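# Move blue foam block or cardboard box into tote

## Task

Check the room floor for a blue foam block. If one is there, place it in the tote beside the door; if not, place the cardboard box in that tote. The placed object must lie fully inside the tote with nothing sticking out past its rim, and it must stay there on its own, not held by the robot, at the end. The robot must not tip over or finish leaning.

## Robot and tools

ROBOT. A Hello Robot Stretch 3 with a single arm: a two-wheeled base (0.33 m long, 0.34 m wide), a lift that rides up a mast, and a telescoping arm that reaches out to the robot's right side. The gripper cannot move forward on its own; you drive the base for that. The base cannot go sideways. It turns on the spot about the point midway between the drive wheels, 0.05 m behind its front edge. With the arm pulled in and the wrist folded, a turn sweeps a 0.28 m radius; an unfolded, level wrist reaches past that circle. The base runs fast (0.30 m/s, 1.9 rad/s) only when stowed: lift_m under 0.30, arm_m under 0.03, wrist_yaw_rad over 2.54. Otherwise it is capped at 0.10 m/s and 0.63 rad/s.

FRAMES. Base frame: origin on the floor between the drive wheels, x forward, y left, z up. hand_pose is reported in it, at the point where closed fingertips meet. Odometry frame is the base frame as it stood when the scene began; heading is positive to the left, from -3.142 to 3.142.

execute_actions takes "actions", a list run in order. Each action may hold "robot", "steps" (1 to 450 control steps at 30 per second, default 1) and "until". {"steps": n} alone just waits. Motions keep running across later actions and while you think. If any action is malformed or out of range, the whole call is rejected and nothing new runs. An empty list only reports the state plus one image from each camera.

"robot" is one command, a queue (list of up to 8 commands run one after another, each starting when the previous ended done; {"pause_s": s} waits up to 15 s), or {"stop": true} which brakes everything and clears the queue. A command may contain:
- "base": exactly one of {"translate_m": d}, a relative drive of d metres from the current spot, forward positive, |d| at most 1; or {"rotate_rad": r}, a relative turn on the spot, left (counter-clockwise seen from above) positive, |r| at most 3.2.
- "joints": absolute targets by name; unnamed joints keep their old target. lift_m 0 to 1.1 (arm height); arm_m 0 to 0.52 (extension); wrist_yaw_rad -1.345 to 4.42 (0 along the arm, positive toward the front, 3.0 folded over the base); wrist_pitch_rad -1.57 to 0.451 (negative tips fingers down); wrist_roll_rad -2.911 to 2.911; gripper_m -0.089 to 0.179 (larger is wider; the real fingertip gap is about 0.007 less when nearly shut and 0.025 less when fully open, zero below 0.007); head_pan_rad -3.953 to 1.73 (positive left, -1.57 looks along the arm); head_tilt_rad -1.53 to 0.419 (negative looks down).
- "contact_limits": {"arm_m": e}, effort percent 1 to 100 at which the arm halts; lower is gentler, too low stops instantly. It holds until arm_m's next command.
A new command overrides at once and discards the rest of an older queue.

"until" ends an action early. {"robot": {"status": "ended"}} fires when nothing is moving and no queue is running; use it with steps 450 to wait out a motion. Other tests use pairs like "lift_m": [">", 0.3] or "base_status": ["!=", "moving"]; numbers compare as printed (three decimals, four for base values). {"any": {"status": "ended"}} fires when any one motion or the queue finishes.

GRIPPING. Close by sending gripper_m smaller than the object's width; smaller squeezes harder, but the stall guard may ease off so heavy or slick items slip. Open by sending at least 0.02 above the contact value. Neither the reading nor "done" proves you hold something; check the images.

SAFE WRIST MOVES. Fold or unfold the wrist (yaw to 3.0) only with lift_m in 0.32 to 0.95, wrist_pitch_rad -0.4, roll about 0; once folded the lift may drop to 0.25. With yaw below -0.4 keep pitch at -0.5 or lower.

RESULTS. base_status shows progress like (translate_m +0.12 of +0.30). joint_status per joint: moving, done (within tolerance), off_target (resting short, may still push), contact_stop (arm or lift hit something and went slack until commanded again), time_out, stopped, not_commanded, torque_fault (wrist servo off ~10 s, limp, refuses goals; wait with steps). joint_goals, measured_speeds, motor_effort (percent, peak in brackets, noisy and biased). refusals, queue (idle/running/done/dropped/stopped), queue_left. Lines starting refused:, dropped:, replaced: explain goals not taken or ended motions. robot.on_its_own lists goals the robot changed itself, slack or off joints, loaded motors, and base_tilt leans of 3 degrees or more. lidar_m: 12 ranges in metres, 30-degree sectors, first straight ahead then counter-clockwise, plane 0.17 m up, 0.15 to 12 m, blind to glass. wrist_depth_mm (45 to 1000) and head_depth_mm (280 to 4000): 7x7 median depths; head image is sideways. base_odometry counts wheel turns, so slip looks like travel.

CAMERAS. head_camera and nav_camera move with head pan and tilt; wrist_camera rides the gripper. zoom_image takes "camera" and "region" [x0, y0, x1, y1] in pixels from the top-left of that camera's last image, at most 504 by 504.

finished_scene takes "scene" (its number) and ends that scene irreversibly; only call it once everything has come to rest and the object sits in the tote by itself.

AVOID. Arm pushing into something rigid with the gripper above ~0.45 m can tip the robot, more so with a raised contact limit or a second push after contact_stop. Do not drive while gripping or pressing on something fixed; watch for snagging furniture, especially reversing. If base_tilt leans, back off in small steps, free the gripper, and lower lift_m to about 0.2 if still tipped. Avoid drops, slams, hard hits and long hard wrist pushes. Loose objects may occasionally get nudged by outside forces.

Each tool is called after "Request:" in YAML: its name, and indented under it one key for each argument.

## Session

Request:
execute_actions:
  actions:
    - {"robot":{"joints":{"head_pan_rad":-1.57,"head_tilt_rad":-0.7,"lift_m":0.28}},"steps":120,"until":{"robot":{"status":"ended"}}}

Request:
execute_actions:
  actions:
    - {"robot":{"joints":{"head_pan_rad":-3.14,"head_tilt_rad":-0.7}},"steps":120,"until":{"robot":{"status":"ended"}}}

Request:
execute_actions:
  actions:
    - {"robot":{"joints":{"head_pan_rad":1.57,"head_tilt_rad":-0.7}},"steps":180,"until":{"robot":{"status":"ended"}}}

Request:
execute_actions:
  actions:
    - {"robot":{"joints":{"head_pan_rad":0,"head_tilt_rad":-0.7}},"steps":180,"until":{"robot":{"status":"ended"}}}

Scene clock: 1.77 s.
robot.base_odometry: x=+0.000 y=+0.000 heading=+0.000 (m, m, rad; robot's odometry frame)
robot.turned_by_wheels: +0.000 (rad since the last result)
robot.turned_by_imu: +0.000 (rad since the last result)
robot.base_tilt: forward=+1.0 right=+0.5 (deg)
robot.lidar_m: 2.04 1.12 0.82 0.80 0.83 1.14 1.39 1.32 0.98 0.94 0.98 1.36
robot.head_depth_mm: 754 843 953 1104 1307 1371 1189 / 760 851 966 1116 1321 1376 1178 / 767 858 970 1131 1337 1368 1176 / 769 866 981 1139 1360 1362 1176 / 778 872 990 1150 1377 1361 1172 / 782 881 998 1165 1395 1363 1170 / 789 885 1011 1178 1414 1358 1173
robot.base_status: not_commanded
robot.joint_positions: lift_m=+0.280 arm_m=+0.002 wrist_yaw_rad=+3.044 wrist_pitch_rad=-0.510 wrist_roll_rad=+0.012 gripper_m=+0.037 head_pan_rad=-1.563 head_tilt_rad=-0.691
robot.joint_goals: lift_m=+0.280 arm_m=+0.002 wrist_yaw_rad=+3.044 wrist_pitch_rad=-0.510 wrist_roll_rad=+0.012 gripper_m=+0.037 head_pan_rad=-1.570 head_tilt_rad=-0.700
robot.joint_status: lift_m=done arm_m=not_commanded wrist_yaw_rad=not_commanded wrist_pitch_rad=not_commanded wrist_roll_rad=not_commanded gripper_m=not_commanded head_pan_rad=done head_tilt_rad=done
robot.measured_speeds: translate_m=+0.000 rotate_rad=+0.000 lift_m=+0.000 arm_m=+0.000 wrist_yaw_rad=+0.000 wrist_pitch_rad=+0.000 wrist_roll_rad=+0.000 head_pan_rad=+0.000 head_tilt_rad=+0.000
robot: refusals=0 queue=done queue_left=0
robot.motor_effort: left_wheel=+0(0) right_wheel=+0(1) lift_m=+19(21) arm_m=+0(0) wrist_yaw_rad=+0(1) wrist_pitch_rad=+6(6) wrist_roll_rad=+0(0) gripper_m=-1(0) head_pan_rad=-4(42) head_tilt_rad=-2(29) (%)
robot.hand_pose: x=-0.0006 y=+0.0637 z=+0.2728 quat_wxyz=(+0.213, +0.696, +0.144, +0.671) (m; robot's base frame)
robot.wrist_depth_mm: 743 759 768 798 802 816 827 / 836 835 844 849 865 884 849 / 746 728 731 716 706 700 689 / 605 595 595 592 579 571 574 / 514 524 - - 494 492 489 / 463 - - - 423 428 425 / - - - - 388 384 381
pictures: head_camera (sideways: a quarter turn clockwise sets it upright), nav_camera (sideways: a quarter turn counterclockwise sets it upright), wrist_camera
Images, in order (width x height): head_camera 896x504, nav_camera 672x504, wrist_camera 644x364.

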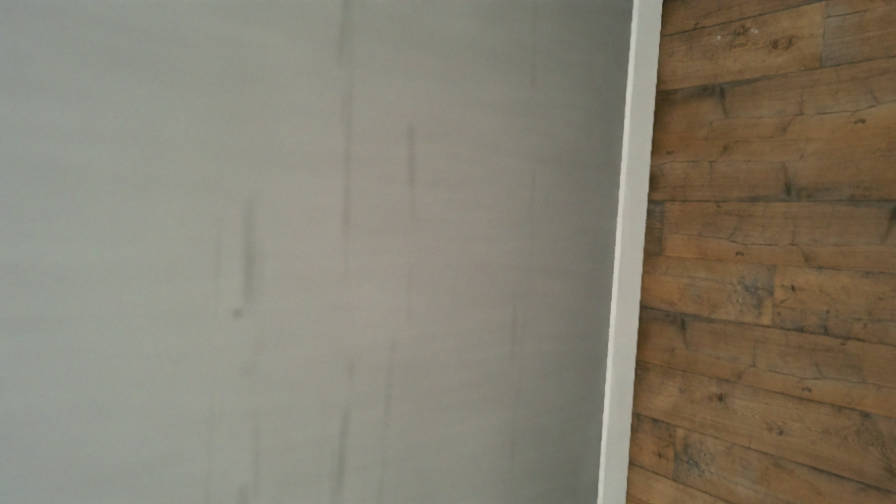

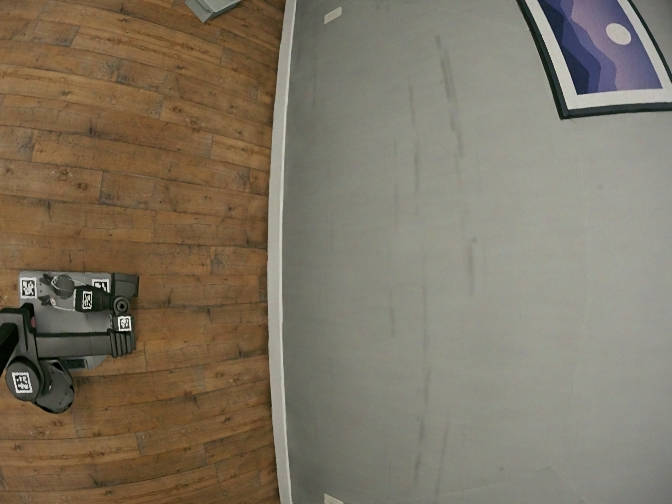

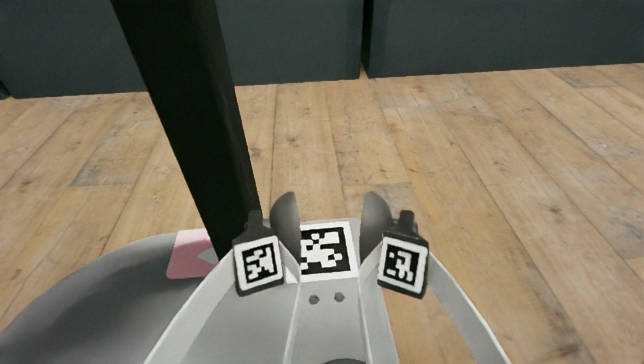

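Scene clock: 3.13 s.
robot.base_odometry: x=+0.000 y=+0.000 heading=+0.000 (m, m, rad; robot's odometry frame)
robot.turned_by_wheels: +0.000 (rad since the last result)
robot.turned_by_imu: +0.000 (rad since the last result)
robot.base_tilt: forward=+1.1 right=+0.6 (deg)
robot.lidar_m: 2.04 1.12 0.83 0.80 0.83 1.15 1.38 1.32 0.97 0.94 0.98 1.35
robot.head_depth_mm: 1416 1578 1788 1979 1649 1376 1185 / 1428 1591 1808 2002 1640 1373 1182 / 1394 1511 1699 1922 1647 1372 1181 / 1396 1544 1702 1905 1639 1374 1171 / 1415 1575 1705 1889 1628 1370 1170 / 1423 1580 1704 1885 1630 1361 1173 / 1427 1543 1672 1881 1630 1357 1170
robot.base_status: not_commanded
robot.joint_positions: lift_m=+0.280 arm_m=+0.002 wrist_yaw_rad=+3.044 wrist_pitch_rad=-0.510 wrist_roll_rad=+0.012 gripper_m=+0.037 head_pan_rad=-3.133 head_tilt_rad=-0.691
robot.joint_goals: lift_m=+0.280 arm_m=+0.002 wrist_yaw_rad=+3.044 wrist_pitch_rad=-0.510 wrist_roll_rad=+0.012 gripper_m=+0.037 head_pan_rad=-3.140 head_tilt_rad=-0.700
robot.joint_status: lift_m=done arm_m=not_commanded wrist_yaw_rad=not_commanded wrist_pitch_rad=not_commanded wrist_roll_rad=not_commanded gripper_m=not_commanded head_pan_rad=done head_tilt_rad=done
robot.measured_speeds: translate_m=+0.000 rotate_rad=+0.000 lift_m=+0.000 arm_m=+0.000 wrist_yaw_rad=+0.000 wrist_pitch_rad=+0.000 wrist_roll_rad=+0.000 head_pan_rad=+0.000 head_tilt_rad=+0.000
robot: refusals=0 queue=done queue_left=0
robot.motor_effort: left_wheel=-1(0) right_wheel=+0(1) lift_m=+19(18) arm_m=+0(0) wrist_yaw_rad=+0(1) wrist_pitch_rad=+6(6) wrist_roll_rad=+0(1) gripper_m=+0(1) head_pan_rad=-4(43) head_tilt_rad=-3(2) (%)
robot.hand_pose: x=-0.0006 y=+0.0637 z=+0.2728 quat_wxyz=(+0.213, +0.696, +0.144, +0.671) (m; robot's base frame)
robot.wrist_depth_mm: 744 755 773 785 820 821 836 / 827 841 835 860 869 875 854 / 739 738 720 712 697 690 679 / 605 605 596 588 588 574 569 / 519 520 - - 495 496 489 / 461 - - - 422 433 430 / - - - - 381 381 379
pictures: head_camera (sideways: a quarter turn clockwise sets it upright), nav_camera (sideways: a quarter turn counterclockwise sets it upright), wrist_camera
Images, in order (width x height): head_camera 896x504, nav_camera 672x504, wrist_camera 644x364.

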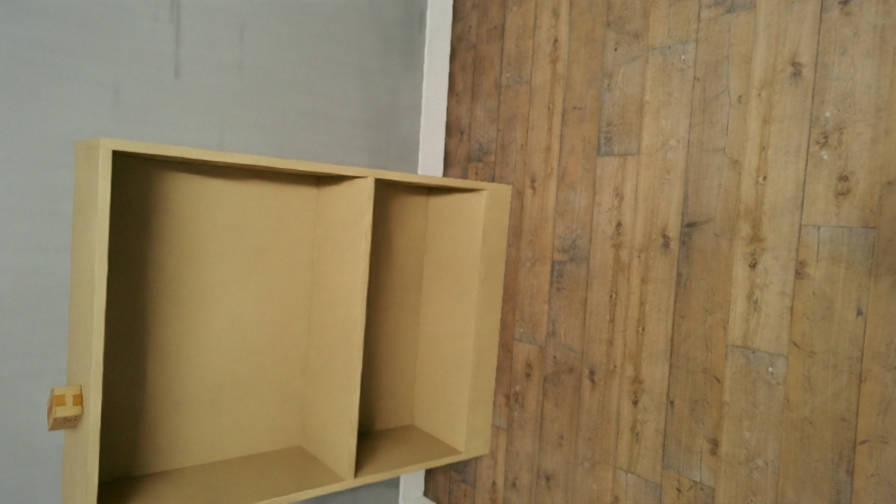

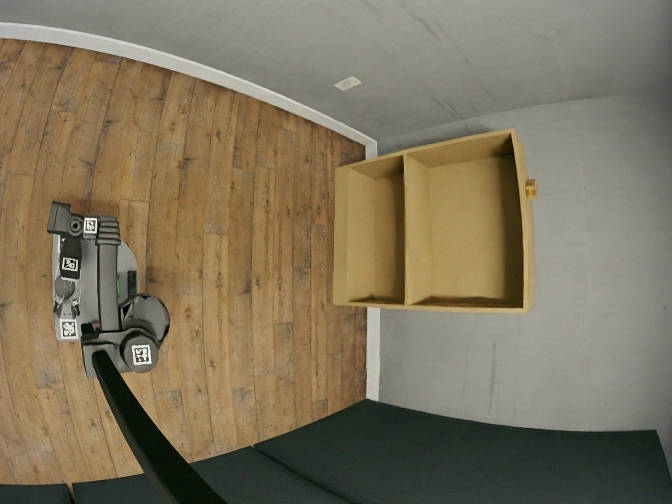

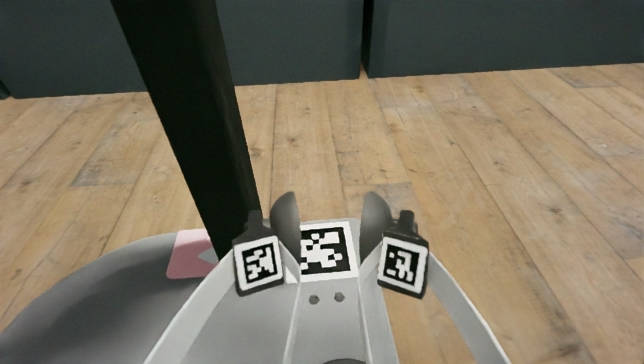

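Scene clock: 6.00 s.
robot.base_odometry: x=+0.000 y=+0.000 heading=+0.000 (m, m, rad; robot's odometry frame)
robot.turned_by_wheels: +0.000 (rad since the last result)
robot.turned_by_imu: +0.000 (rad since the last result)
robot.base_tilt: forward=+1.0 right=+0.5 (deg)
robot.lidar_m: 2.03 1.11 0.82 0.80 0.83 1.15 1.38 1.32 0.97 0.94 0.98 1.36
robot.head_depth_mm: 654 710 807 933 1108 1313 1181 / 639 727 826 960 1115 1318 1174 / 644 719 817 951 1159 1313 1177 / 646 723 822 957 1142 1318 1173 / 652 728 831 964 1148 1340 1175 / 654 732 838 973 1166 1328 1195 / 659 738 844 976 1133 - -
robot.base_status: not_commanded
robot.joint_positions: lift_m=+0.280 arm_m=+0.002 wrist_yaw_rad=+3.044 wrist_pitch_rad=-0.510 wrist_roll_rad=+0.012 gripper_m=+0.037 head_pan_rad=+1.563 head_tilt_rad=-0.691
robot.joint_goals: lift_m=+0.280 arm_m=+0.002 wrist_yaw_rad=+3.044 wrist_pitch_rad=-0.510 wrist_roll_rad=+0.012 gripper_m=+0.037 head_pan_rad=+1.570 head_tilt_rad=-0.700
robot.joint_status: lift_m=done arm_m=not_commanded wrist_yaw_rad=not_commanded wrist_pitch_rad=not_commanded wrist_roll_rad=not_commanded gripper_m=not_commanded head_pan_rad=done head_tilt_rad=done
robot.measured_speeds: translate_m=+0.000 rotate_rad=+0.000 lift_m=+0.000 arm_m=+0.000 wrist_yaw_rad=+0.000 wrist_pitch_rad=+0.000 wrist_roll_rad=+0.000 head_pan_rad=+0.000 head_tilt_rad=+0.000
robot: refusals=0 queue=done queue_left=0
robot.motor_effort: left_wheel=+0(0) right_wheel=+0(0) lift_m=+19(19) arm_m=+0(0) wrist_yaw_rad=+0(0) wrist_pitch_rad=+6(6) wrist_roll_rad=+0(0) gripper_m=+0(0) head_pan_rad=+4(45) head_tilt_rad=-3(2) (%)
robot.hand_pose: x=-0.0006 y=+0.0637 z=+0.2728 quat_wxyz=(+0.213, +0.696, +0.144, +0.671) (m; robot's base frame)
robot.wrist_depth_mm: 743 755 786 785 820 829 851 / 812 835 843 850 872 853 863 / 744 735 724 711 699 692 691 / 604 602 595 582 583 578 567 / 520 527 - - 500 493 493 / 461 - - - 423 435 428 / - - - - 386 381 380
pictures: head_camera (sideways: a quarter turn clockwise sets it upright), nav_camera (sideways: a quarter turn counterclockwise sets it upright), wrist_camera
Images, in order (width x height): head_camera 896x504, nav_camera 672x504, wrist_camera 644x364.

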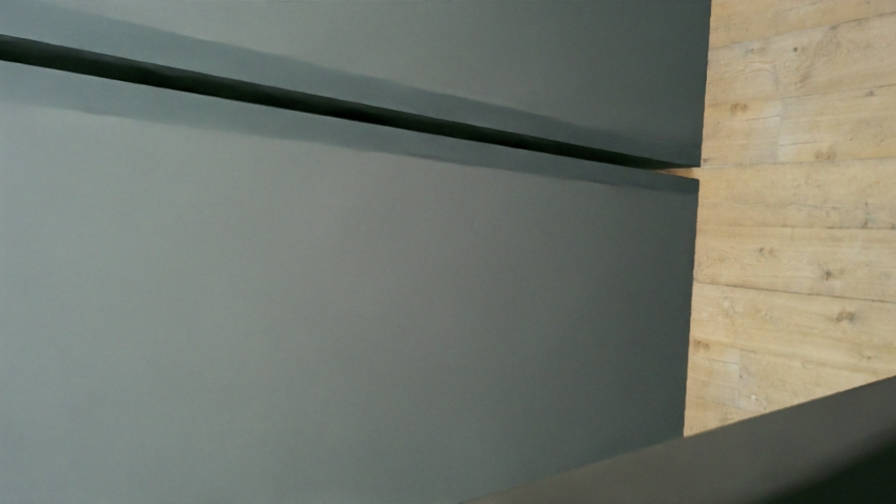

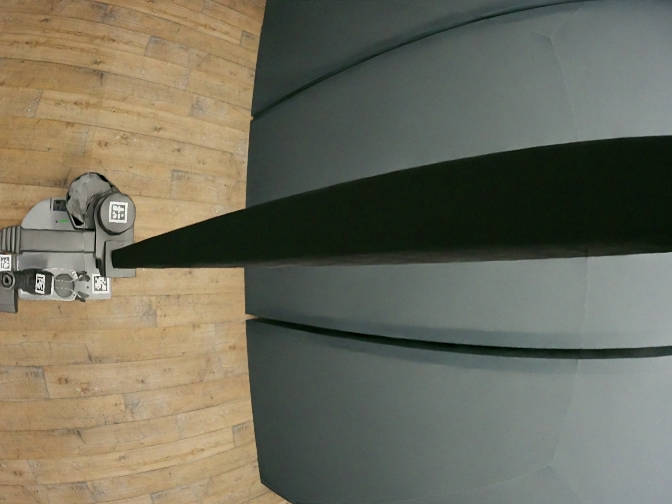

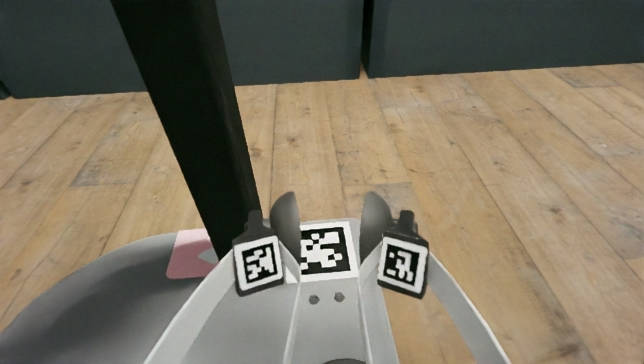

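Scene clock: 7.37 s.
robot.base_odometry: x=+0.000 y=+0.000 heading=+0.000 (m, m, rad; robot's odometry frame)
robot.turned_by_wheels: +0.000 (rad since the last result)
robot.turned_by_imu: +0.000 (rad since the last result)
robot.base_tilt: forward=+1.2 right=+0.5 (deg)
robot.lidar_m: 2.03 1.11 0.83 0.80 0.83 1.15 1.38 1.32 0.97 0.94 0.98 1.36
robot.head_depth_mm: 1659 1855 2114 2090 1656 1378 1182 / 1685 1882 2140 2079 1651 1375 1183 / 1696 1891 2142 2042 1661 1366 1180 / 1714 1906 2166 2053 1640 1370 1175 / 1721 1953 2213 2056 1636 1360 1175 / 1728 1952 2259 2046 1627 1362 1172 / 1765 1975 2239 2051 1640 1362 1168
robot.base_status: not_commanded
robot.joint_positions: lift_m=+0.280 arm_m=+0.002 wrist_yaw_rad=+3.044 wrist_pitch_rad=-0.510 wrist_roll_rad=+0.012 gripper_m=+0.037 head_pan_rad=+0.007 head_tilt_rad=-0.691
robot.joint_goals: lift_m=+0.280 arm_m=+0.002 wrist_yaw_rad=+3.044 wrist_pitch_rad=-0.510 wrist_roll_rad=+0.012 gripper_m=+0.037 head_pan_rad=+0.000 head_tilt_rad=-0.700
robot.joint_status: lift_m=done arm_m=not_commanded wrist_yaw_rad=not_commanded wrist_pitch_rad=not_commanded wrist_roll_rad=not_commanded gripper_m=not_commanded head_pan_rad=done head_tilt_rad=done
robot.measured_speeds: translate_m=+0.000 rotate_rad=+0.000 lift_m=+0.000 arm_m=+0.000 wrist_yaw_rad=+0.000 wrist_pitch_rad=+0.000 wrist_roll_rad=+0.000 head_pan_rad=+0.000 head_tilt_rad=+0.000
robot: refusals=0 queue=done queue_left=0
robot.motor_effort: left_wheel=+0(0) right_wheel=+1(0) lift_m=+18(19) arm_m=+1(0) wrist_yaw_rad=+0(0) wrist_pitch_rad=+6(6) wrist_roll_rad=+0(0) gripper_m=+0(0) head_pan_rad=-3(44) head_tilt_rad=-3(3) (%)
robot.hand_pose: x=-0.0006 y=+0.0637 z=+0.2728 quat_wxyz=(+0.213, +0.696, +0.144, +0.671) (m; robot's base frame)
robot.wrist_depth_mm: 741 751 767 773 807 821 825 / 828 839 840 851 858 873 871 / 745 727 733 716 705 692 682 / 603 596 597 592 582 578 572 / 512 530 - - 496 489 487 / 464 - - - 423 430 424 / - - - - 381 380 380
pictures: head_camera (sideways: a quarter turn clockwise sets it upright), nav_camera (sideways: a quarter turn counterclockwise sets it upright), wrist_camera
Images, in order (width x height): head_camera 896x504, nav_camera 672x504, wrist_camera 644x364.

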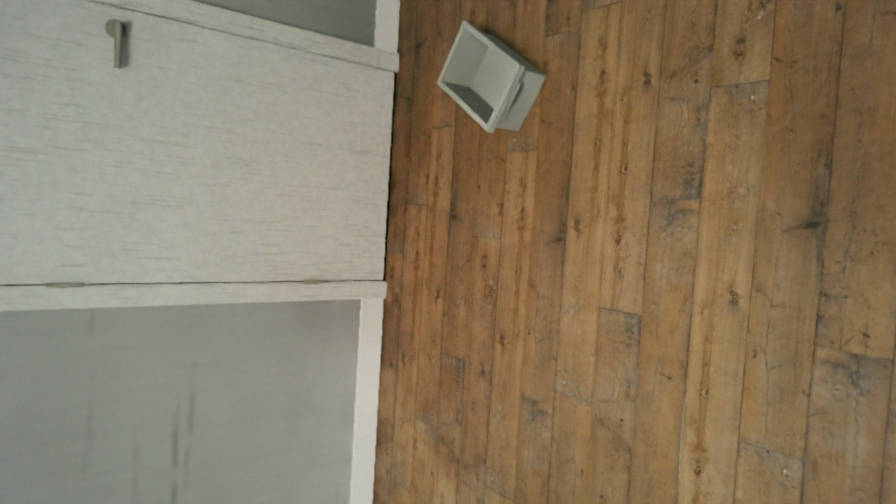

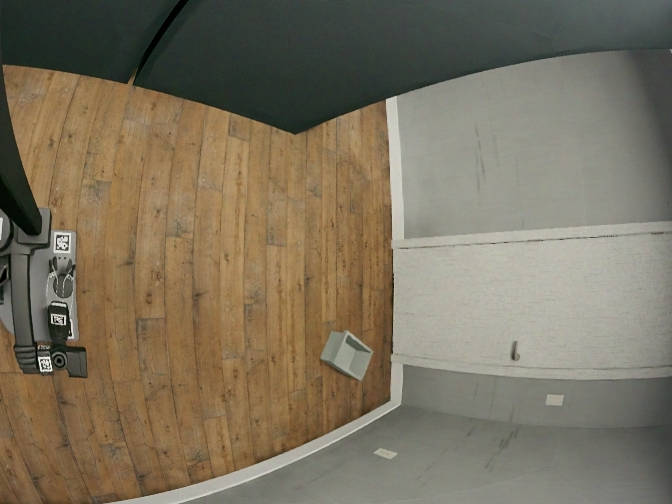

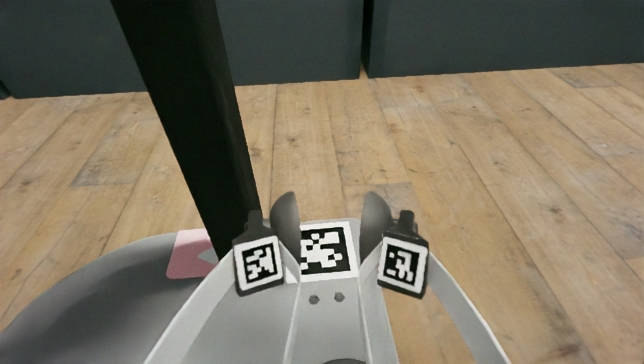

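Request:
execute_actions:
  actions:
    - {"robot":[{"base":{"translate_m":1.0},"joints":{"head_pan_rad":0.9,"head_tilt_rad":-0.6}},{"base":{"translate_m":0.55}},{"base":{"rotate_rad":1.5}},{"base":{"translate_m":1.0}},{"base":{"translate_m":0.9}}],"steps":450,"until":{"robot":{"status":"ended"}}}
    - {"steps":300,"until":{"robot":{"status":"ended"}}}

Scene clock: 28.50 s.
robot.base_odometry: x=+1.685 y=+1.895 heading=+1.500 (m, m, rad; robot's odometry frame)
robot.turned_by_wheels: +1.500 (rad since the last result)
robot.turned_by_imu: +1.522 (rad since the last result)
robot.base_tilt: forward=+1.1 right=+0.5 (deg)
robot.lidar_m: 1.27 1.54 2.33 2.92 1.70 0.89 1.83 0.59 0.41 0.39 0.40 0.53
robot.head_depth_mm: 1869 1988 1509 2229 1756 1454 1233 / 2033 2161 1592 2334 1799 1459 1228 / 2247 2372 1842 2322 1792 1456 1227 / 2516 2586 2510 2316 1786 1454 1217 / 2837 3074 3272 2306 1770 1447 1218 / 3130 3412 3219 2310 1757 1444 1213 / 2995 3220 3289 2289 1761 1441 1212
robot.base_status: done (translate_m +0.9000 of +0.9000)
robot.joint_positions: lift_m=+0.280 arm_m=+0.002 wrist_yaw_rad=+3.044 wrist_pitch_rad=-0.510 wrist_roll_rad=+0.012 gripper_m=+0.037 head_pan_rad=+0.893 head_tilt_rad=-0.605
robot.joint_goals: lift_m=+0.280 arm_m=+0.002 wrist_yaw_rad=+3.044 wrist_pitch_rad=-0.510 wrist_roll_rad=+0.012 gripper_m=+0.037 head_pan_rad=+0.900 head_tilt_rad=-0.600
robot.joint_status: lift_m=done arm_m=not_commanded wrist_yaw_rad=not_commanded wrist_pitch_rad=not_commanded wrist_roll_rad=not_commanded gripper_m=not_commanded head_pan_rad=done head_tilt_rad=done
robot.measured_speeds: translate_m=+0.000 rotate_rad=+0.000 lift_m=+0.000 arm_m=+0.000 wrist_yaw_rad=+0.000 wrist_pitch_rad=+0.000 wrist_roll_rad=+0.000 head_pan_rad=+0.000 head_tilt_rad=+0.000
robot: refusals=0 queue=done queue_left=0
robot.motor_effort: left_wheel=-2(8) right_wheel=+2(12) lift_m=+20(19) arm_m=+0(0) wrist_yaw_rad=+0(0) wrist_pitch_rad=+6(6) wrist_roll_rad=+0(0) gripper_m=+1(0) head_pan_rad=+4(44) head_tilt_rad=+3(13) (%)
robot.hand_pose: x=-0.0006 y=+0.0637 z=+0.2727 quat_wxyz=(+0.213, +0.696, +0.144, +0.671) (m; robot's base frame)
robot.wrist_depth_mm: - - - - - - - / 893 935 907 911 887 876 869 / 742 732 744 708 702 698 694 / 615 600 594 592 580 576 572 / 519 527 - - 496 493 488 / 459 - - - 423 429 428 / - - - - 384 383 381
pictures: head_camera (sideways: a quarter turn clockwise sets it upright), nav_camera (sideways: a quarter turn counterclockwise sets it upright), wrist_camera
Images, in order (width x height): head_camera 896x504, nav_camera 672x504, wrist_camera 644x364.

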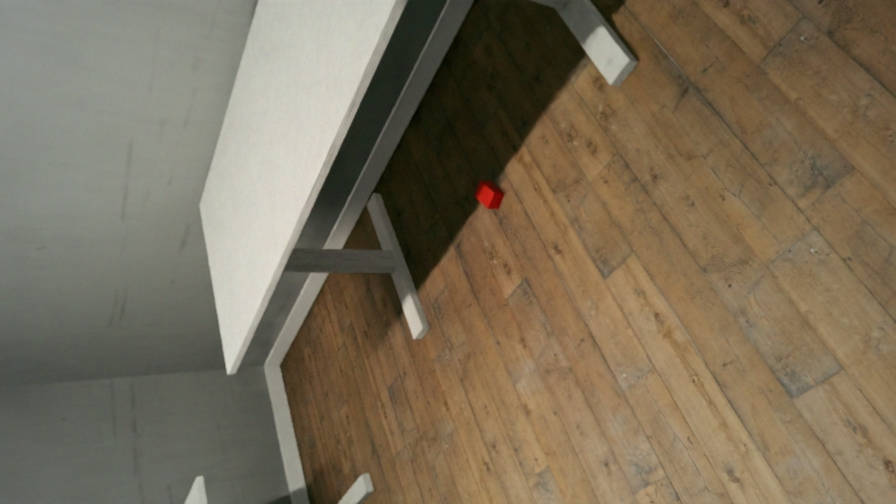

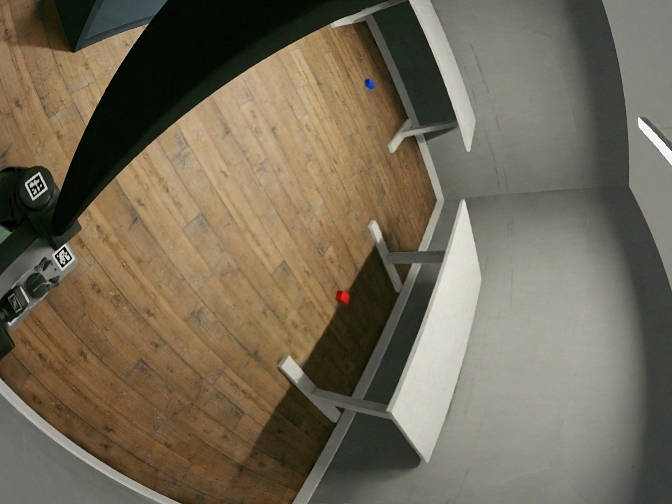

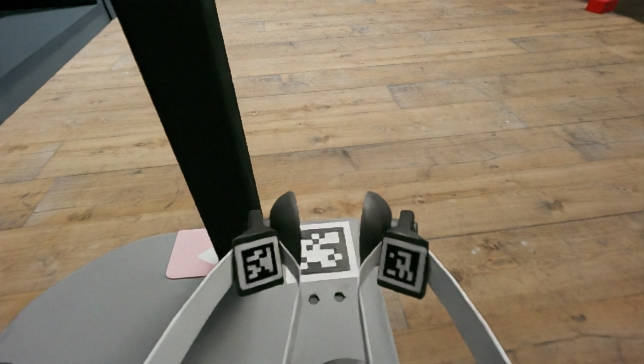

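Something blue to the left. Turn toward it.

Request:
execute_actions:
  actions:
    - {"robot":[{"base":{"rotate_rad":1.45},"joints":{"head_pan_rad":0,"head_tilt_rad":-0.6}}],"steps":450,"until":{"robot":{"status":"ended"}}}

Scene clock: 30.97 s.
robot.base_odometry: x=+1.685 y=+1.895 heading=+2.950 (m, m, rad; robot's odometry frame)
robot.turned_by_wheels: +1.450 (rad since the last result)
robot.turned_by_imu: +1.466 (rad since the last result)
robot.base_tilt: forward=+1.0 right=+0.6 (deg)
robot.lidar_m: 3.06 1.61 0.89 2.87 0.69 0.43 0.39 0.39 0.48 0.93 1.54 2.33
robot.head_depth_mm: 2960 3236 3386 2320 1815 1459 1230 / 2931 3153 3374 2340 1799 1456 1228 / 2877 3037 3133 2332 1791 1449 1225 / 2839 3015 3286 2333 1789 1447 1220 / 2802 2983 3316 2310 1789 1443 1215 / 2800 2905 3063 2293 1772 1448 1217 / 2720 2958 3150 2279 1751 1438 1216
robot.base_status: done (rotate_rad +1.4499 of +1.4500)
robot.joint_positions: lift_m=+0.280 arm_m=+0.002 wrist_yaw_rad=+3.044 wrist_pitch_rad=-0.510 wrist_roll_rad=+0.012 gripper_m=+0.037 head_pan_rad=+0.007 head_tilt_rad=-0.605
robot.joint_goals: lift_m=+0.280 arm_m=+0.002 wrist_yaw_rad=+3.044 wrist_pitch_rad=-0.510 wrist_roll_rad=+0.012 gripper_m=+0.037 head_pan_rad=+0.000 head_tilt_rad=-0.600
robot.joint_status: lift_m=done arm_m=not_commanded wrist_yaw_rad=not_commanded wrist_pitch_rad=not_commanded wrist_roll_rad=not_commanded gripper_m=not_commanded head_pan_rad=done head_tilt_rad=done
robot.measured_speeds: translate_m=+0.000 rotate_rad=+0.000 lift_m=+0.000 arm_m=+0.000 wrist_yaw_rad=+0.000 wrist_pitch_rad=+0.000 wrist_roll_rad=+0.000 head_pan_rad=+0.000 head_tilt_rad=+0.000
robot: refusals=0 queue=done queue_left=0
robot.motor_effort: left_wheel=-2(8) right_wheel=+2(12) lift_m=+19(19) arm_m=+0(0) wrist_yaw_rad=+0(0) wrist_pitch_rad=+6(6) wrist_roll_rad=+0(0) gripper_m=+0(1) head_pan_rad=-4(43) head_tilt_rad=+3(3) (%)
robot.hand_pose: x=-0.0006 y=+0.0637 z=+0.2727 quat_wxyz=(+0.213, +0.696, +0.144, +0.671) (m; robot's base frame)
robot.wrist_depth_mm: 707 987 - - - 882 941 / 657 874 907 908 890 872 860 / 620 731 735 714 704 693 694 / 568 598 595 590 584 576 573 / 502 532 - - 503 495 489 / 461 - - - 423 431 426 / - - - - 386 380 381
pictures: head_camera (sideways: a quarter turn clockwise sets it upright), nav_camera (sideways: a quarter turn counterclockwise sets it upright), wrist_camera
Images, in order (width x height): head_camera 896x504, nav_camera 672x504, wrist_camera 644x364.

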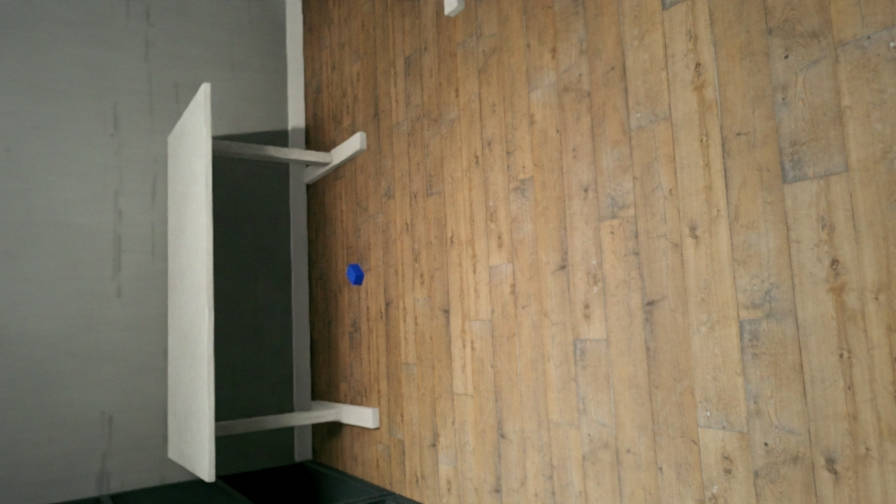

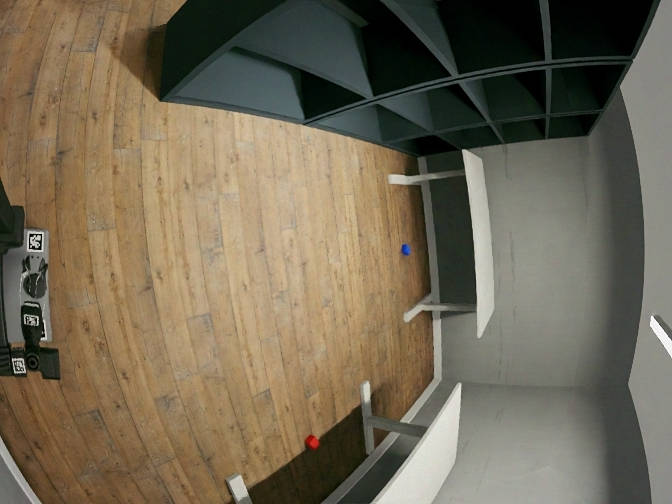

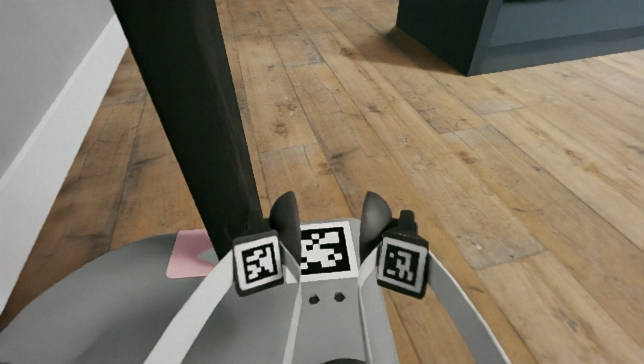

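Request:
execute_actions:
  actions:
    - {"robot":[{"base":{"rotate_rad":0.03},"joints":{"head_tilt_rad":-0.9}},{"base":{"translate_m":1.0}},{"base":{"translate_m":0.8}}],"steps":450,"until":{"robot":{"status":"ended"}}}

Scene clock: 41.63 s.
robot.base_odometry: x=-0.092 y=+2.185 heading=+2.980 (m, m, rad; robot's odometry frame)
robot.turned_by_wheels: +0.030 (rad since the last result)
robot.turned_by_imu: +0.033 (rad since the last result)
robot.base_tilt: forward=+1.1 right=+0.4 (deg)
robot.lidar_m: 1.59 1.27 1.12 1.39 1.29 1.51 2.19 2.20 1.66 1.18 1.66 1.27
robot.head_depth_mm: 1379 1109 1435 1625 1438 1245 1112 / 1360 1109 1827 1662 1431 1248 1114 / 1347 1107 1841 1674 1421 1242 1109 / 1356 1103 964 1673 1431 1247 1109 / 1348 1106 965 1653 1428 1241 1115 / 1346 1099 964 1669 1425 1242 1107 / 1335 1097 963 1650 1417 1244 1108
robot.base_status: done (translate_m +0.8000 of +0.8000)
robot.joint_positions: lift_m=+0.280 arm_m=+0.002 wrist_yaw_rad=+3.044 wrist_pitch_rad=-0.510 wrist_roll_rad=+0.012 gripper_m=+0.037 head_pan_rad=+0.007 head_tilt_rad=-0.890
robot.joint_goals: lift_m=+0.280 arm_m=+0.002 wrist_yaw_rad=+3.044 wrist_pitch_rad=-0.510 wrist_roll_rad=+0.012 gripper_m=+0.037 head_pan_rad=+0.000 head_tilt_rad=-0.900
robot.joint_status: lift_m=done arm_m=not_commanded wrist_yaw_rad=not_commanded wrist_pitch_rad=not_commanded wrist_roll_rad=not_commanded gripper_m=not_commanded head_pan_rad=done head_tilt_rad=done
robot.measured_speeds: translate_m=+0.000 rotate_rad=+0.000 lift_m=+0.000 arm_m=+0.000 wrist_yaw_rad=+0.000 wrist_pitch_rad=+0.000 wrist_roll_rad=+0.000 head_pan_rad=+0.000 head_tilt_rad=+0.000
robot: refusals=0 queue=done queue_left=0
robot.motor_effort: left_wheel=-2(8) right_wheel=+3(10) lift_m=+20(19) arm_m=+0(0) wrist_yaw_rad=+0(0) wrist_pitch_rad=+6(6) wrist_roll_rad=+0(0) gripper_m=+1(0) head_pan_rad=-4(4) head_tilt_rad=-4(19) (%)
robot.hand_pose: x=-0.0006 y=+0.0637 z=+0.2727 quat_wxyz=(+0.213, +0.696, +0.144, +0.671) (m; robot's base frame)
robot.wrist_depth_mm: - 964 - - - - - / 857 896 903 916 901 865 858 / 743 731 736 705 699 682 682 / 603 601 595 588 592 573 573 / 515 523 - - 500 496 487 / 462 - - - 421 427 427 / - - - - 382 378 381
pictures: head_camera (sideways: a quarter turn clockwise sets it upright), nav_camera (sideways: a quarter turn counterclockwise sets it upright), wrist_camera
Images, in order (width x height): head_camera 896x504, nav_camera 672x504, wrist_camera 644x364.

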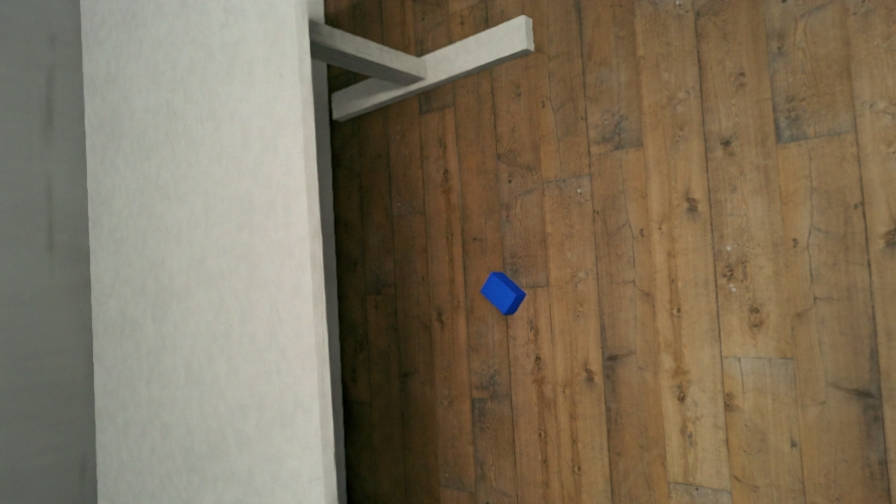

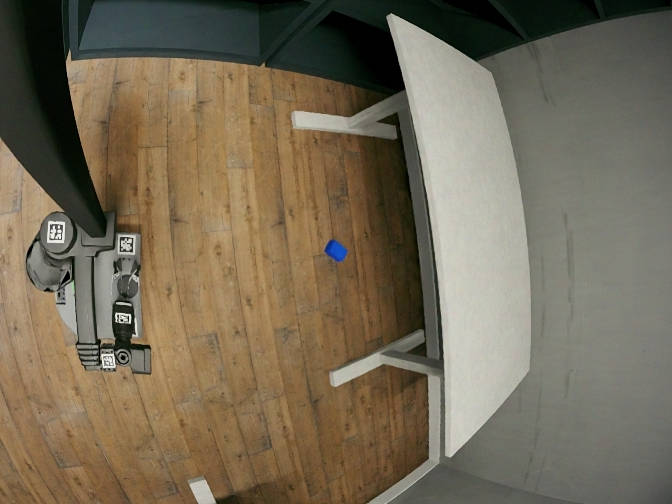

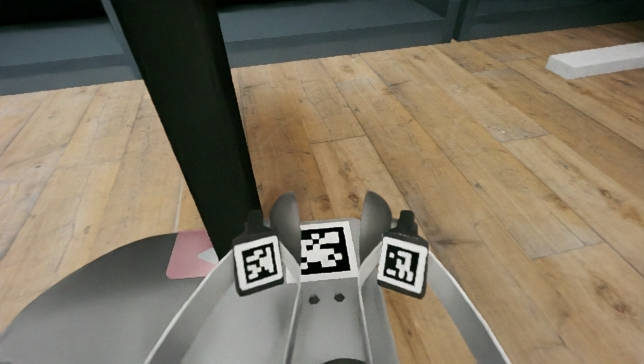

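Request:
execute_actions:
  actions:
    - {"robot":[{"base":{"translate_m":0.2}},{"base":{"rotate_rad":1.72},"joints":{"head_pan_rad":-1.57,"head_tilt_rad":-1.0}},{"base":{"translate_m":0.14}},{"joints":{"lift_m":0.4,"wrist_pitch_rad":-0.4,"wrist_roll_rad":0}},{"joints":{"wrist_yaw_rad":0,"gripper_m":0.15}},{"joints":{"wrist_pitch_rad":-0.9}},{"joints":{"wrist_yaw_rad":-0.8,"arm_m":0.45,"lift_m":0.2}}],"steps":450,"until":{"robot":{"status":"ended"}}}
    - {"steps":300,"until":{"robot":{"status":"ended"}}}

Scene clock: 59.07 s.
robot.base_odometry: x=-0.291 y=+2.078 heading=-1.584 (m, m, rad; robot's odometry frame)
robot.turned_by_wheels: +1.720 (rad since the last result)
robot.turned_by_imu: +1.738 (rad since the last result)
robot.base_tilt: forward=+1.0 right=+0.4 (deg)
robot.lidar_m: 1.28 0.93 1.61 2.38 1.89 1.82 1.30 1.83 1.16 1.39 1.04 0.92
robot.head_depth_mm: 1144 929 800 1537 1354 1206 1089 / 1146 928 800 1533 1354 1211 1130 / 1145 933 802 1580 1357 1208 - / 1143 931 801 1549 1354 1210 - / 1144 929 820 1538 1356 1210 1092 / 1140 930 818 1543 1351 1199 1092 / 1141 928 816 1498 1354 1210 1094
robot.base_status: done (translate_m +0.1400 of +0.1400)
robot.joint_positions: lift_m=+0.200 arm_m=+0.450 wrist_yaw_rad=-0.798 wrist_pitch_rad=-0.905 wrist_roll_rad=+0.003 gripper_m=+0.150 head_pan_rad=-1.564 head_tilt_rad=-0.988
robot.joint_goals: lift_m=+0.200 arm_m=+0.450 wrist_yaw_rad=-0.800 wrist_pitch_rad=-0.900 wrist_roll_rad=+0.000 gripper_m=+0.150 head_pan_rad=-1.570 head_tilt_rad=-1.000
robot.joint_status: lift_m=done arm_m=done wrist_yaw_rad=done wrist_pitch_rad=done wrist_roll_rad=done gripper_m=done head_pan_rad=done head_tilt_rad=done
robot.measured_speeds: translate_m=+0.000 rotate_rad=+0.000 lift_m=+0.000 arm_m=+0.000 wrist_yaw_rad=+0.000 wrist_pitch_rad=+0.000 wrist_roll_rad=+0.000 head_pan_rad=+0.000 head_tilt_rad=+0.000
robot: refusals=0 queue=done queue_left=0
robot.motor_effort: left_wheel=-1(8) right_wheel=+2(12) lift_m=+19(30) arm_m=+5(9) wrist_yaw_rad=-3(1) wrist_pitch_rad=+3(11) wrist_roll_rad=-2(2) gripper_m=+1(83) head_pan_rad=-4(43) head_tilt_rad=-4(13) (%)
robot.hand_pose: x=-0.1212 y=-0.6917 z=+0.1225 quat_wxyz=(+0.465, +0.037, -0.707, -0.532) (m; robot's base frame)
robot.wrist_depth_mm: 406 401 398 396 388 385 381 / 370 367 363 363 356 352 353 / 341 336 334 331 330 326 322 / 316 312 306 303 306 304 301 / 292 297 249 279 285 286 281 / 276 266 262 263 266 263 263 / 256 256 255 253 251 249 247
pictures: head_camera (sideways: a quarter turn clockwise sets it upright), nav_camera (sideways: a quarter turn counterclockwise sets it upright), wrist_camera
Images, in order (width x height): head_camera 896x504, nav_camera 672x504, wrist_camera 644x364.

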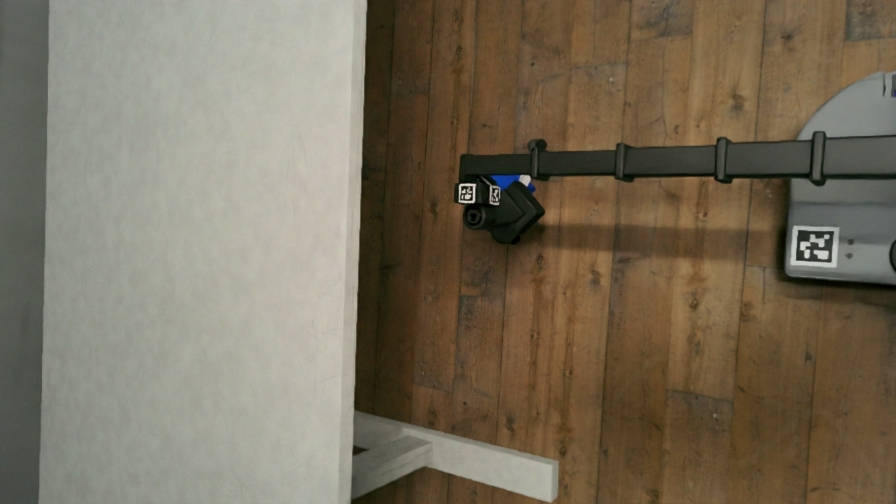

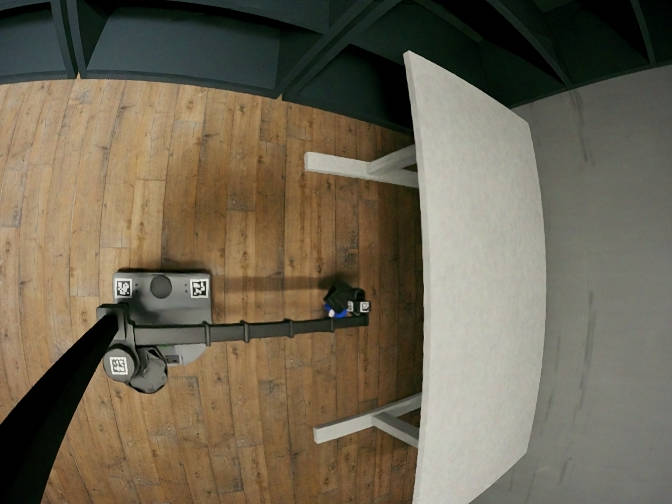

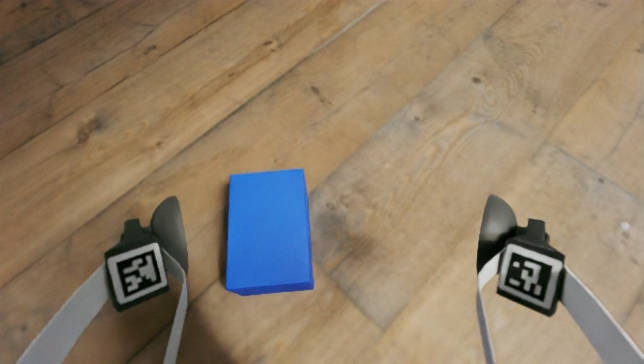

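Request:
execute_actions:
  actions:
    - {"robot":[{"joints":{"arm_m":0.51}},{"joints":{"lift_m":0.105}}],"steps":300,"until":{"robot":{"status":"ended"}}}

Scene clock: 62.53 s.
robot.base_odometry: x=-0.291 y=+2.078 heading=-1.584 (m, m, rad; robot's odometry frame)
robot.turned_by_wheels: +0.000 (rad since the last result)
robot.turned_by_imu: +0.000 (rad since the last result)
robot.base_tilt: forward=+1.0 right=+0.5 (deg)
robot.lidar_m: 1.28 0.94 1.61 2.37 1.89 1.82 1.30 1.82 1.16 1.40 1.04 0.92
robot.head_depth_mm: 1146 930 799 1541 1354 1209 1095 / 1144 925 801 1533 1356 1206 1119 / 1146 930 801 1577 1341 1205 - / 1146 929 798 1540 1354 1212 - / 1146 932 819 1542 1352 1212 1094 / 1141 929 819 1536 1356 1205 1094 / 1143 930 819 1496 1360 1207 1091
robot.base_status: done (translate_m +0.1400 of +0.1400)
robot.joint_positions: lift_m=+0.105 arm_m=+0.510 wrist_yaw_rad=-0.798 wrist_pitch_rad=-0.905 wrist_roll_rad=+0.003 gripper_m=+0.150 head_pan_rad=-1.564 head_tilt_rad=-0.988
robot.joint_goals: lift_m=+0.105 arm_m=+0.510 wrist_yaw_rad=-0.800 wrist_pitch_rad=-0.900 wrist_roll_rad=+0.000 gripper_m=+0.150 head_pan_rad=-1.570 head_tilt_rad=-1.000
robot.joint_status: lift_m=done arm_m=done wrist_yaw_rad=done wrist_pitch_rad=done wrist_roll_rad=done gripper_m=done head_pan_rad=done head_tilt_rad=done
robot.measured_speeds: translate_m=+0.000 rotate_rad=+0.000 lift_m=+0.000 arm_m=+0.000 wrist_yaw_rad=+0.000 wrist_pitch_rad=+0.000 wrist_roll_rad=+0.000 head_pan_rad=+0.000 head_tilt_rad=+0.000
robot: refusals=0 queue=done queue_left=0
robot.motor_effort: left_wheel=-2(2) right_wheel=+3(3) lift_m=+19(19) arm_m=+5(4) wrist_yaw_rad=-3(3) wrist_pitch_rad=+3(3) wrist_roll_rad=-2(2) gripper_m=-1(0) head_pan_rad=-3(4) head_tilt_rad=-4(4) (%)
robot.hand_pose: x=-0.1212 y=-0.7517 z=+0.0275 quat_wxyz=(+0.465, +0.037, -0.707, -0.532) (m; robot's base frame)
robot.wrist_depth_mm: 268 266 262 260 258 255 252 / 244 242 241 238 235 234 231 / 225 223 221 219 217 216 213 / 208 207 203 154 201 200 199 / 193 195 189 143 187 190 186 / 183 175 176 134 173 173 174 / - 169 166 126 161 165 164
pictures: head_camera (sideways: a quarter turn clockwise sets it upright), nav_camera (sideways: a quarter turn counterclockwise sets it upright), wrist_camera
Images, in order (width x height): head_camera 896x504, nav_camera 672x504, wrist_camera 644x364.

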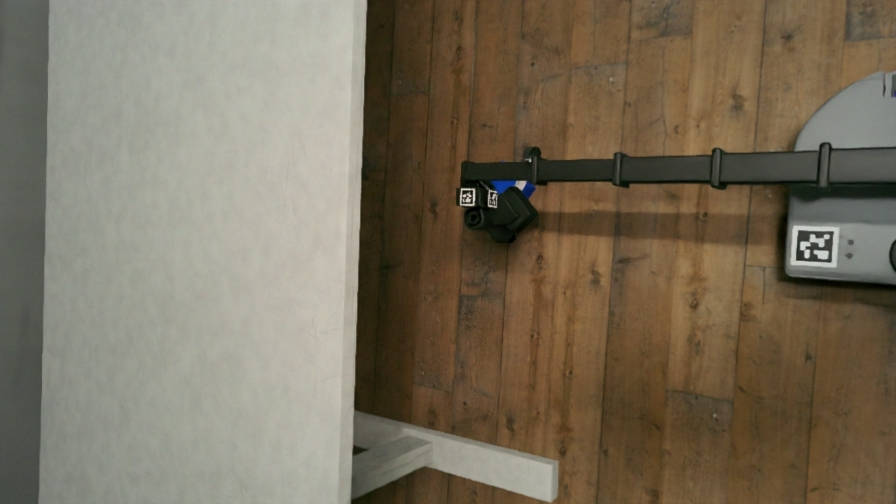

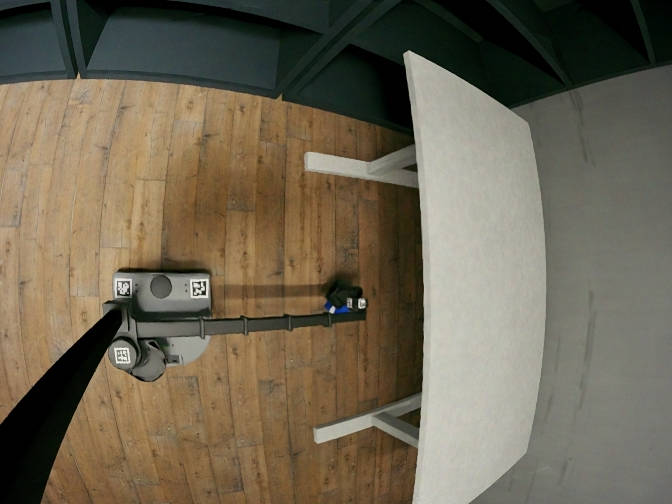

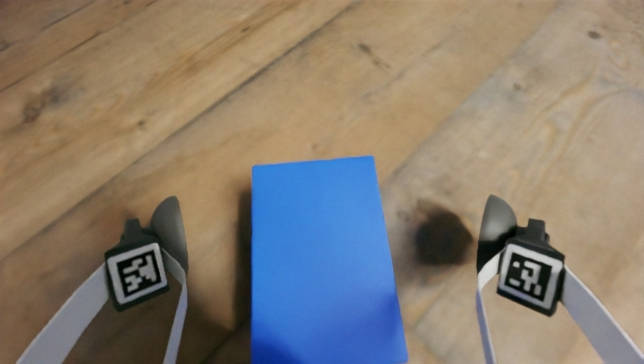

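Request:
execute_actions:
  actions:
    - {"robot":[{"joints":{"gripper_m":0.02}},{"joints":{"lift_m":0.4,"arm_m":0}},{"joints":{"wrist_yaw_rad":0}},{"joints":{"wrist_pitch_rad":-0.4}},{"joints":{"wrist_yaw_rad":2.9}},{"joints":{"lift_m":0.29,"head_pan_rad":0,"head_tilt_rad":-0.7}},{"base":{"rotate_rad":1.43}},{"base":{"translate_m":1.0}}],"steps":450,"until":{"robot":{"status":"ended"}}}
    - {"steps":300,"until":{"robot":{"status":"ended"}}}
    - {"robot":{"base":{"translate_m":0.85}},"steps":300,"until":{"robot":{"status":"ended"}}}

Scene clock: 88.20 s.
robot.base_odometry: x=+1.537 y=+1.794 heading=-0.154 (m, m, rad; robot's odometry frame)
robot.turned_by_wheels: +1.430 (rad since the last result)
robot.turned_by_imu: +1.448 (rad since the last result)
robot.base_tilt: forward=+1.1 right=+0.5 (deg)
robot.lidar_m: 0.54 0.54 0.68 1.40 2.03 2.28 2.77 1.43 0.72 2.77 0.89 0.58
robot.head_depth_mm: 432 487 558 653 788 993 1163 / 422 480 552 644 776 978 1152 / 411 461 526 615 766 957 1138 / 416 468 532 622 752 937 1129 / 413 462 528 613 744 915 1123 / 409 458 521 606 730 901 1111 / 406 455 516 597 719 883 1104
robot.base_status: done (translate_m +0.8500 of +0.8500)
robot.joint_positions: lift_m=+0.290 arm_m=+0.003 wrist_yaw_rad=+2.898 wrist_pitch_rad=-0.422 wrist_roll_rad=+0.002 gripper_m=+0.021 head_pan_rad=-0.007 head_tilt_rad=-0.704
robot.joint_goals: lift_m=+0.290 arm_m=+0.000 wrist_yaw_rad=+2.900 wrist_pitch_rad=-0.400 wrist_roll_rad=+0.000 gripper_m=+0.020 head_pan_rad=+0.000 head_tilt_rad=-0.700
robot.joint_status: lift_m=done arm_m=done wrist_yaw_rad=done wrist_pitch_rad=done wrist_roll_rad=done gripper_m=done head_pan_rad=done head_tilt_rad=done
robot.measured_speeds: translate_m=+0.000 rotate_rad=+0.000 lift_m=+0.000 arm_m=+0.000 wrist_yaw_rad=+0.000 wrist_pitch_rad=+0.000 wrist_roll_rad=+0.000 head_pan_rad=+0.000 head_tilt_rad=+0.000
robot: refusals=0 queue=done queue_left=0
robot.motor_effort: left_wheel=-2(8) right_wheel=+3(12) lift_m=+19(26) arm_m=-4(8) wrist_yaw_rad=+2(0) wrist_pitch_rad=+11(12) wrist_roll_rad=-1(2) gripper_m=-20(92) head_pan_rad=+3(42) head_tilt_rad=+2(19) (%)
robot.hand_pose: x=+0.0329 y=+0.0698 z=+0.3020 quat_wxyz=(+0.232, +0.705, +0.063, +0.668) (m; robot's base frame)
robot.wrist_depth_mm: - - - - 831 581 454 / - - - - 861 608 468 / 886 - 878 861 823 634 488 / 694 - 694 151 658 626 494 / 577 562 145 141 142 562 512 / 494 505 - 131 134 479 476 / - - - 124 398 420 417
pictures: head_camera (sideways: a quarter turn clockwise sets it upright), nav_camera (sideways: a quarter turn counterclockwise sets it upright), wrist_camera
Images, in order (width x height): head_camera 896x504, nav_camera 672x504, wrist_camera 644x364.

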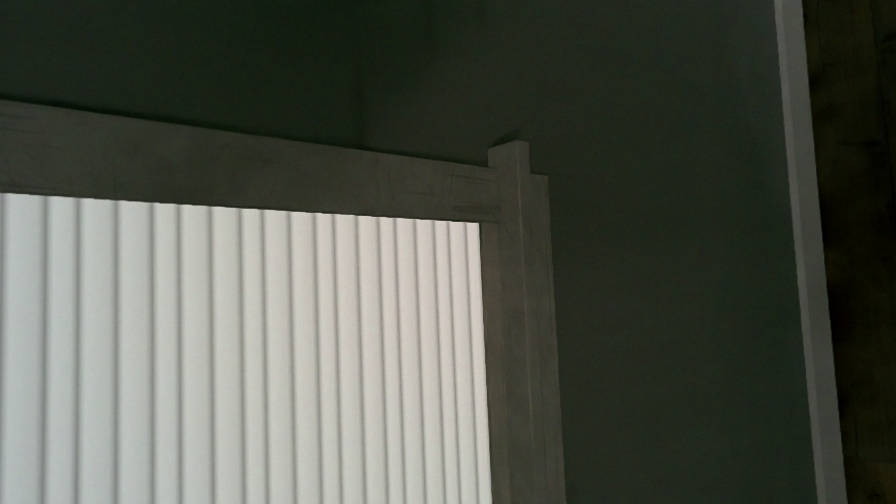

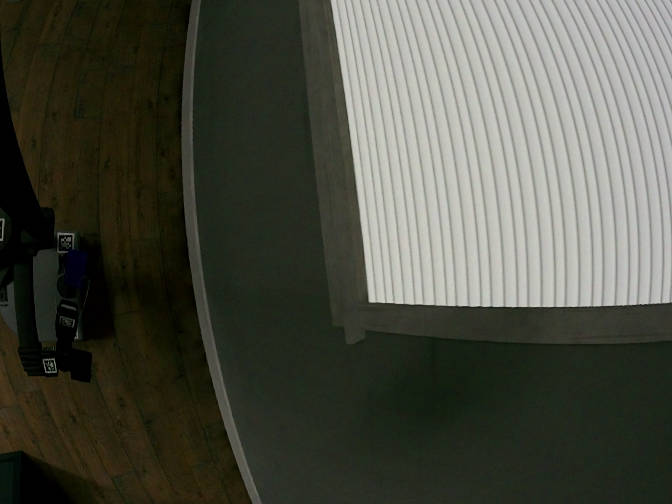

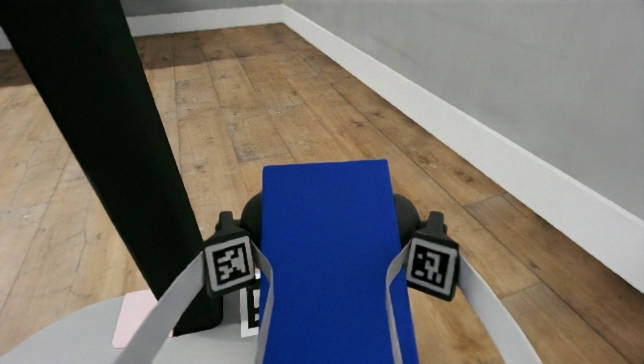

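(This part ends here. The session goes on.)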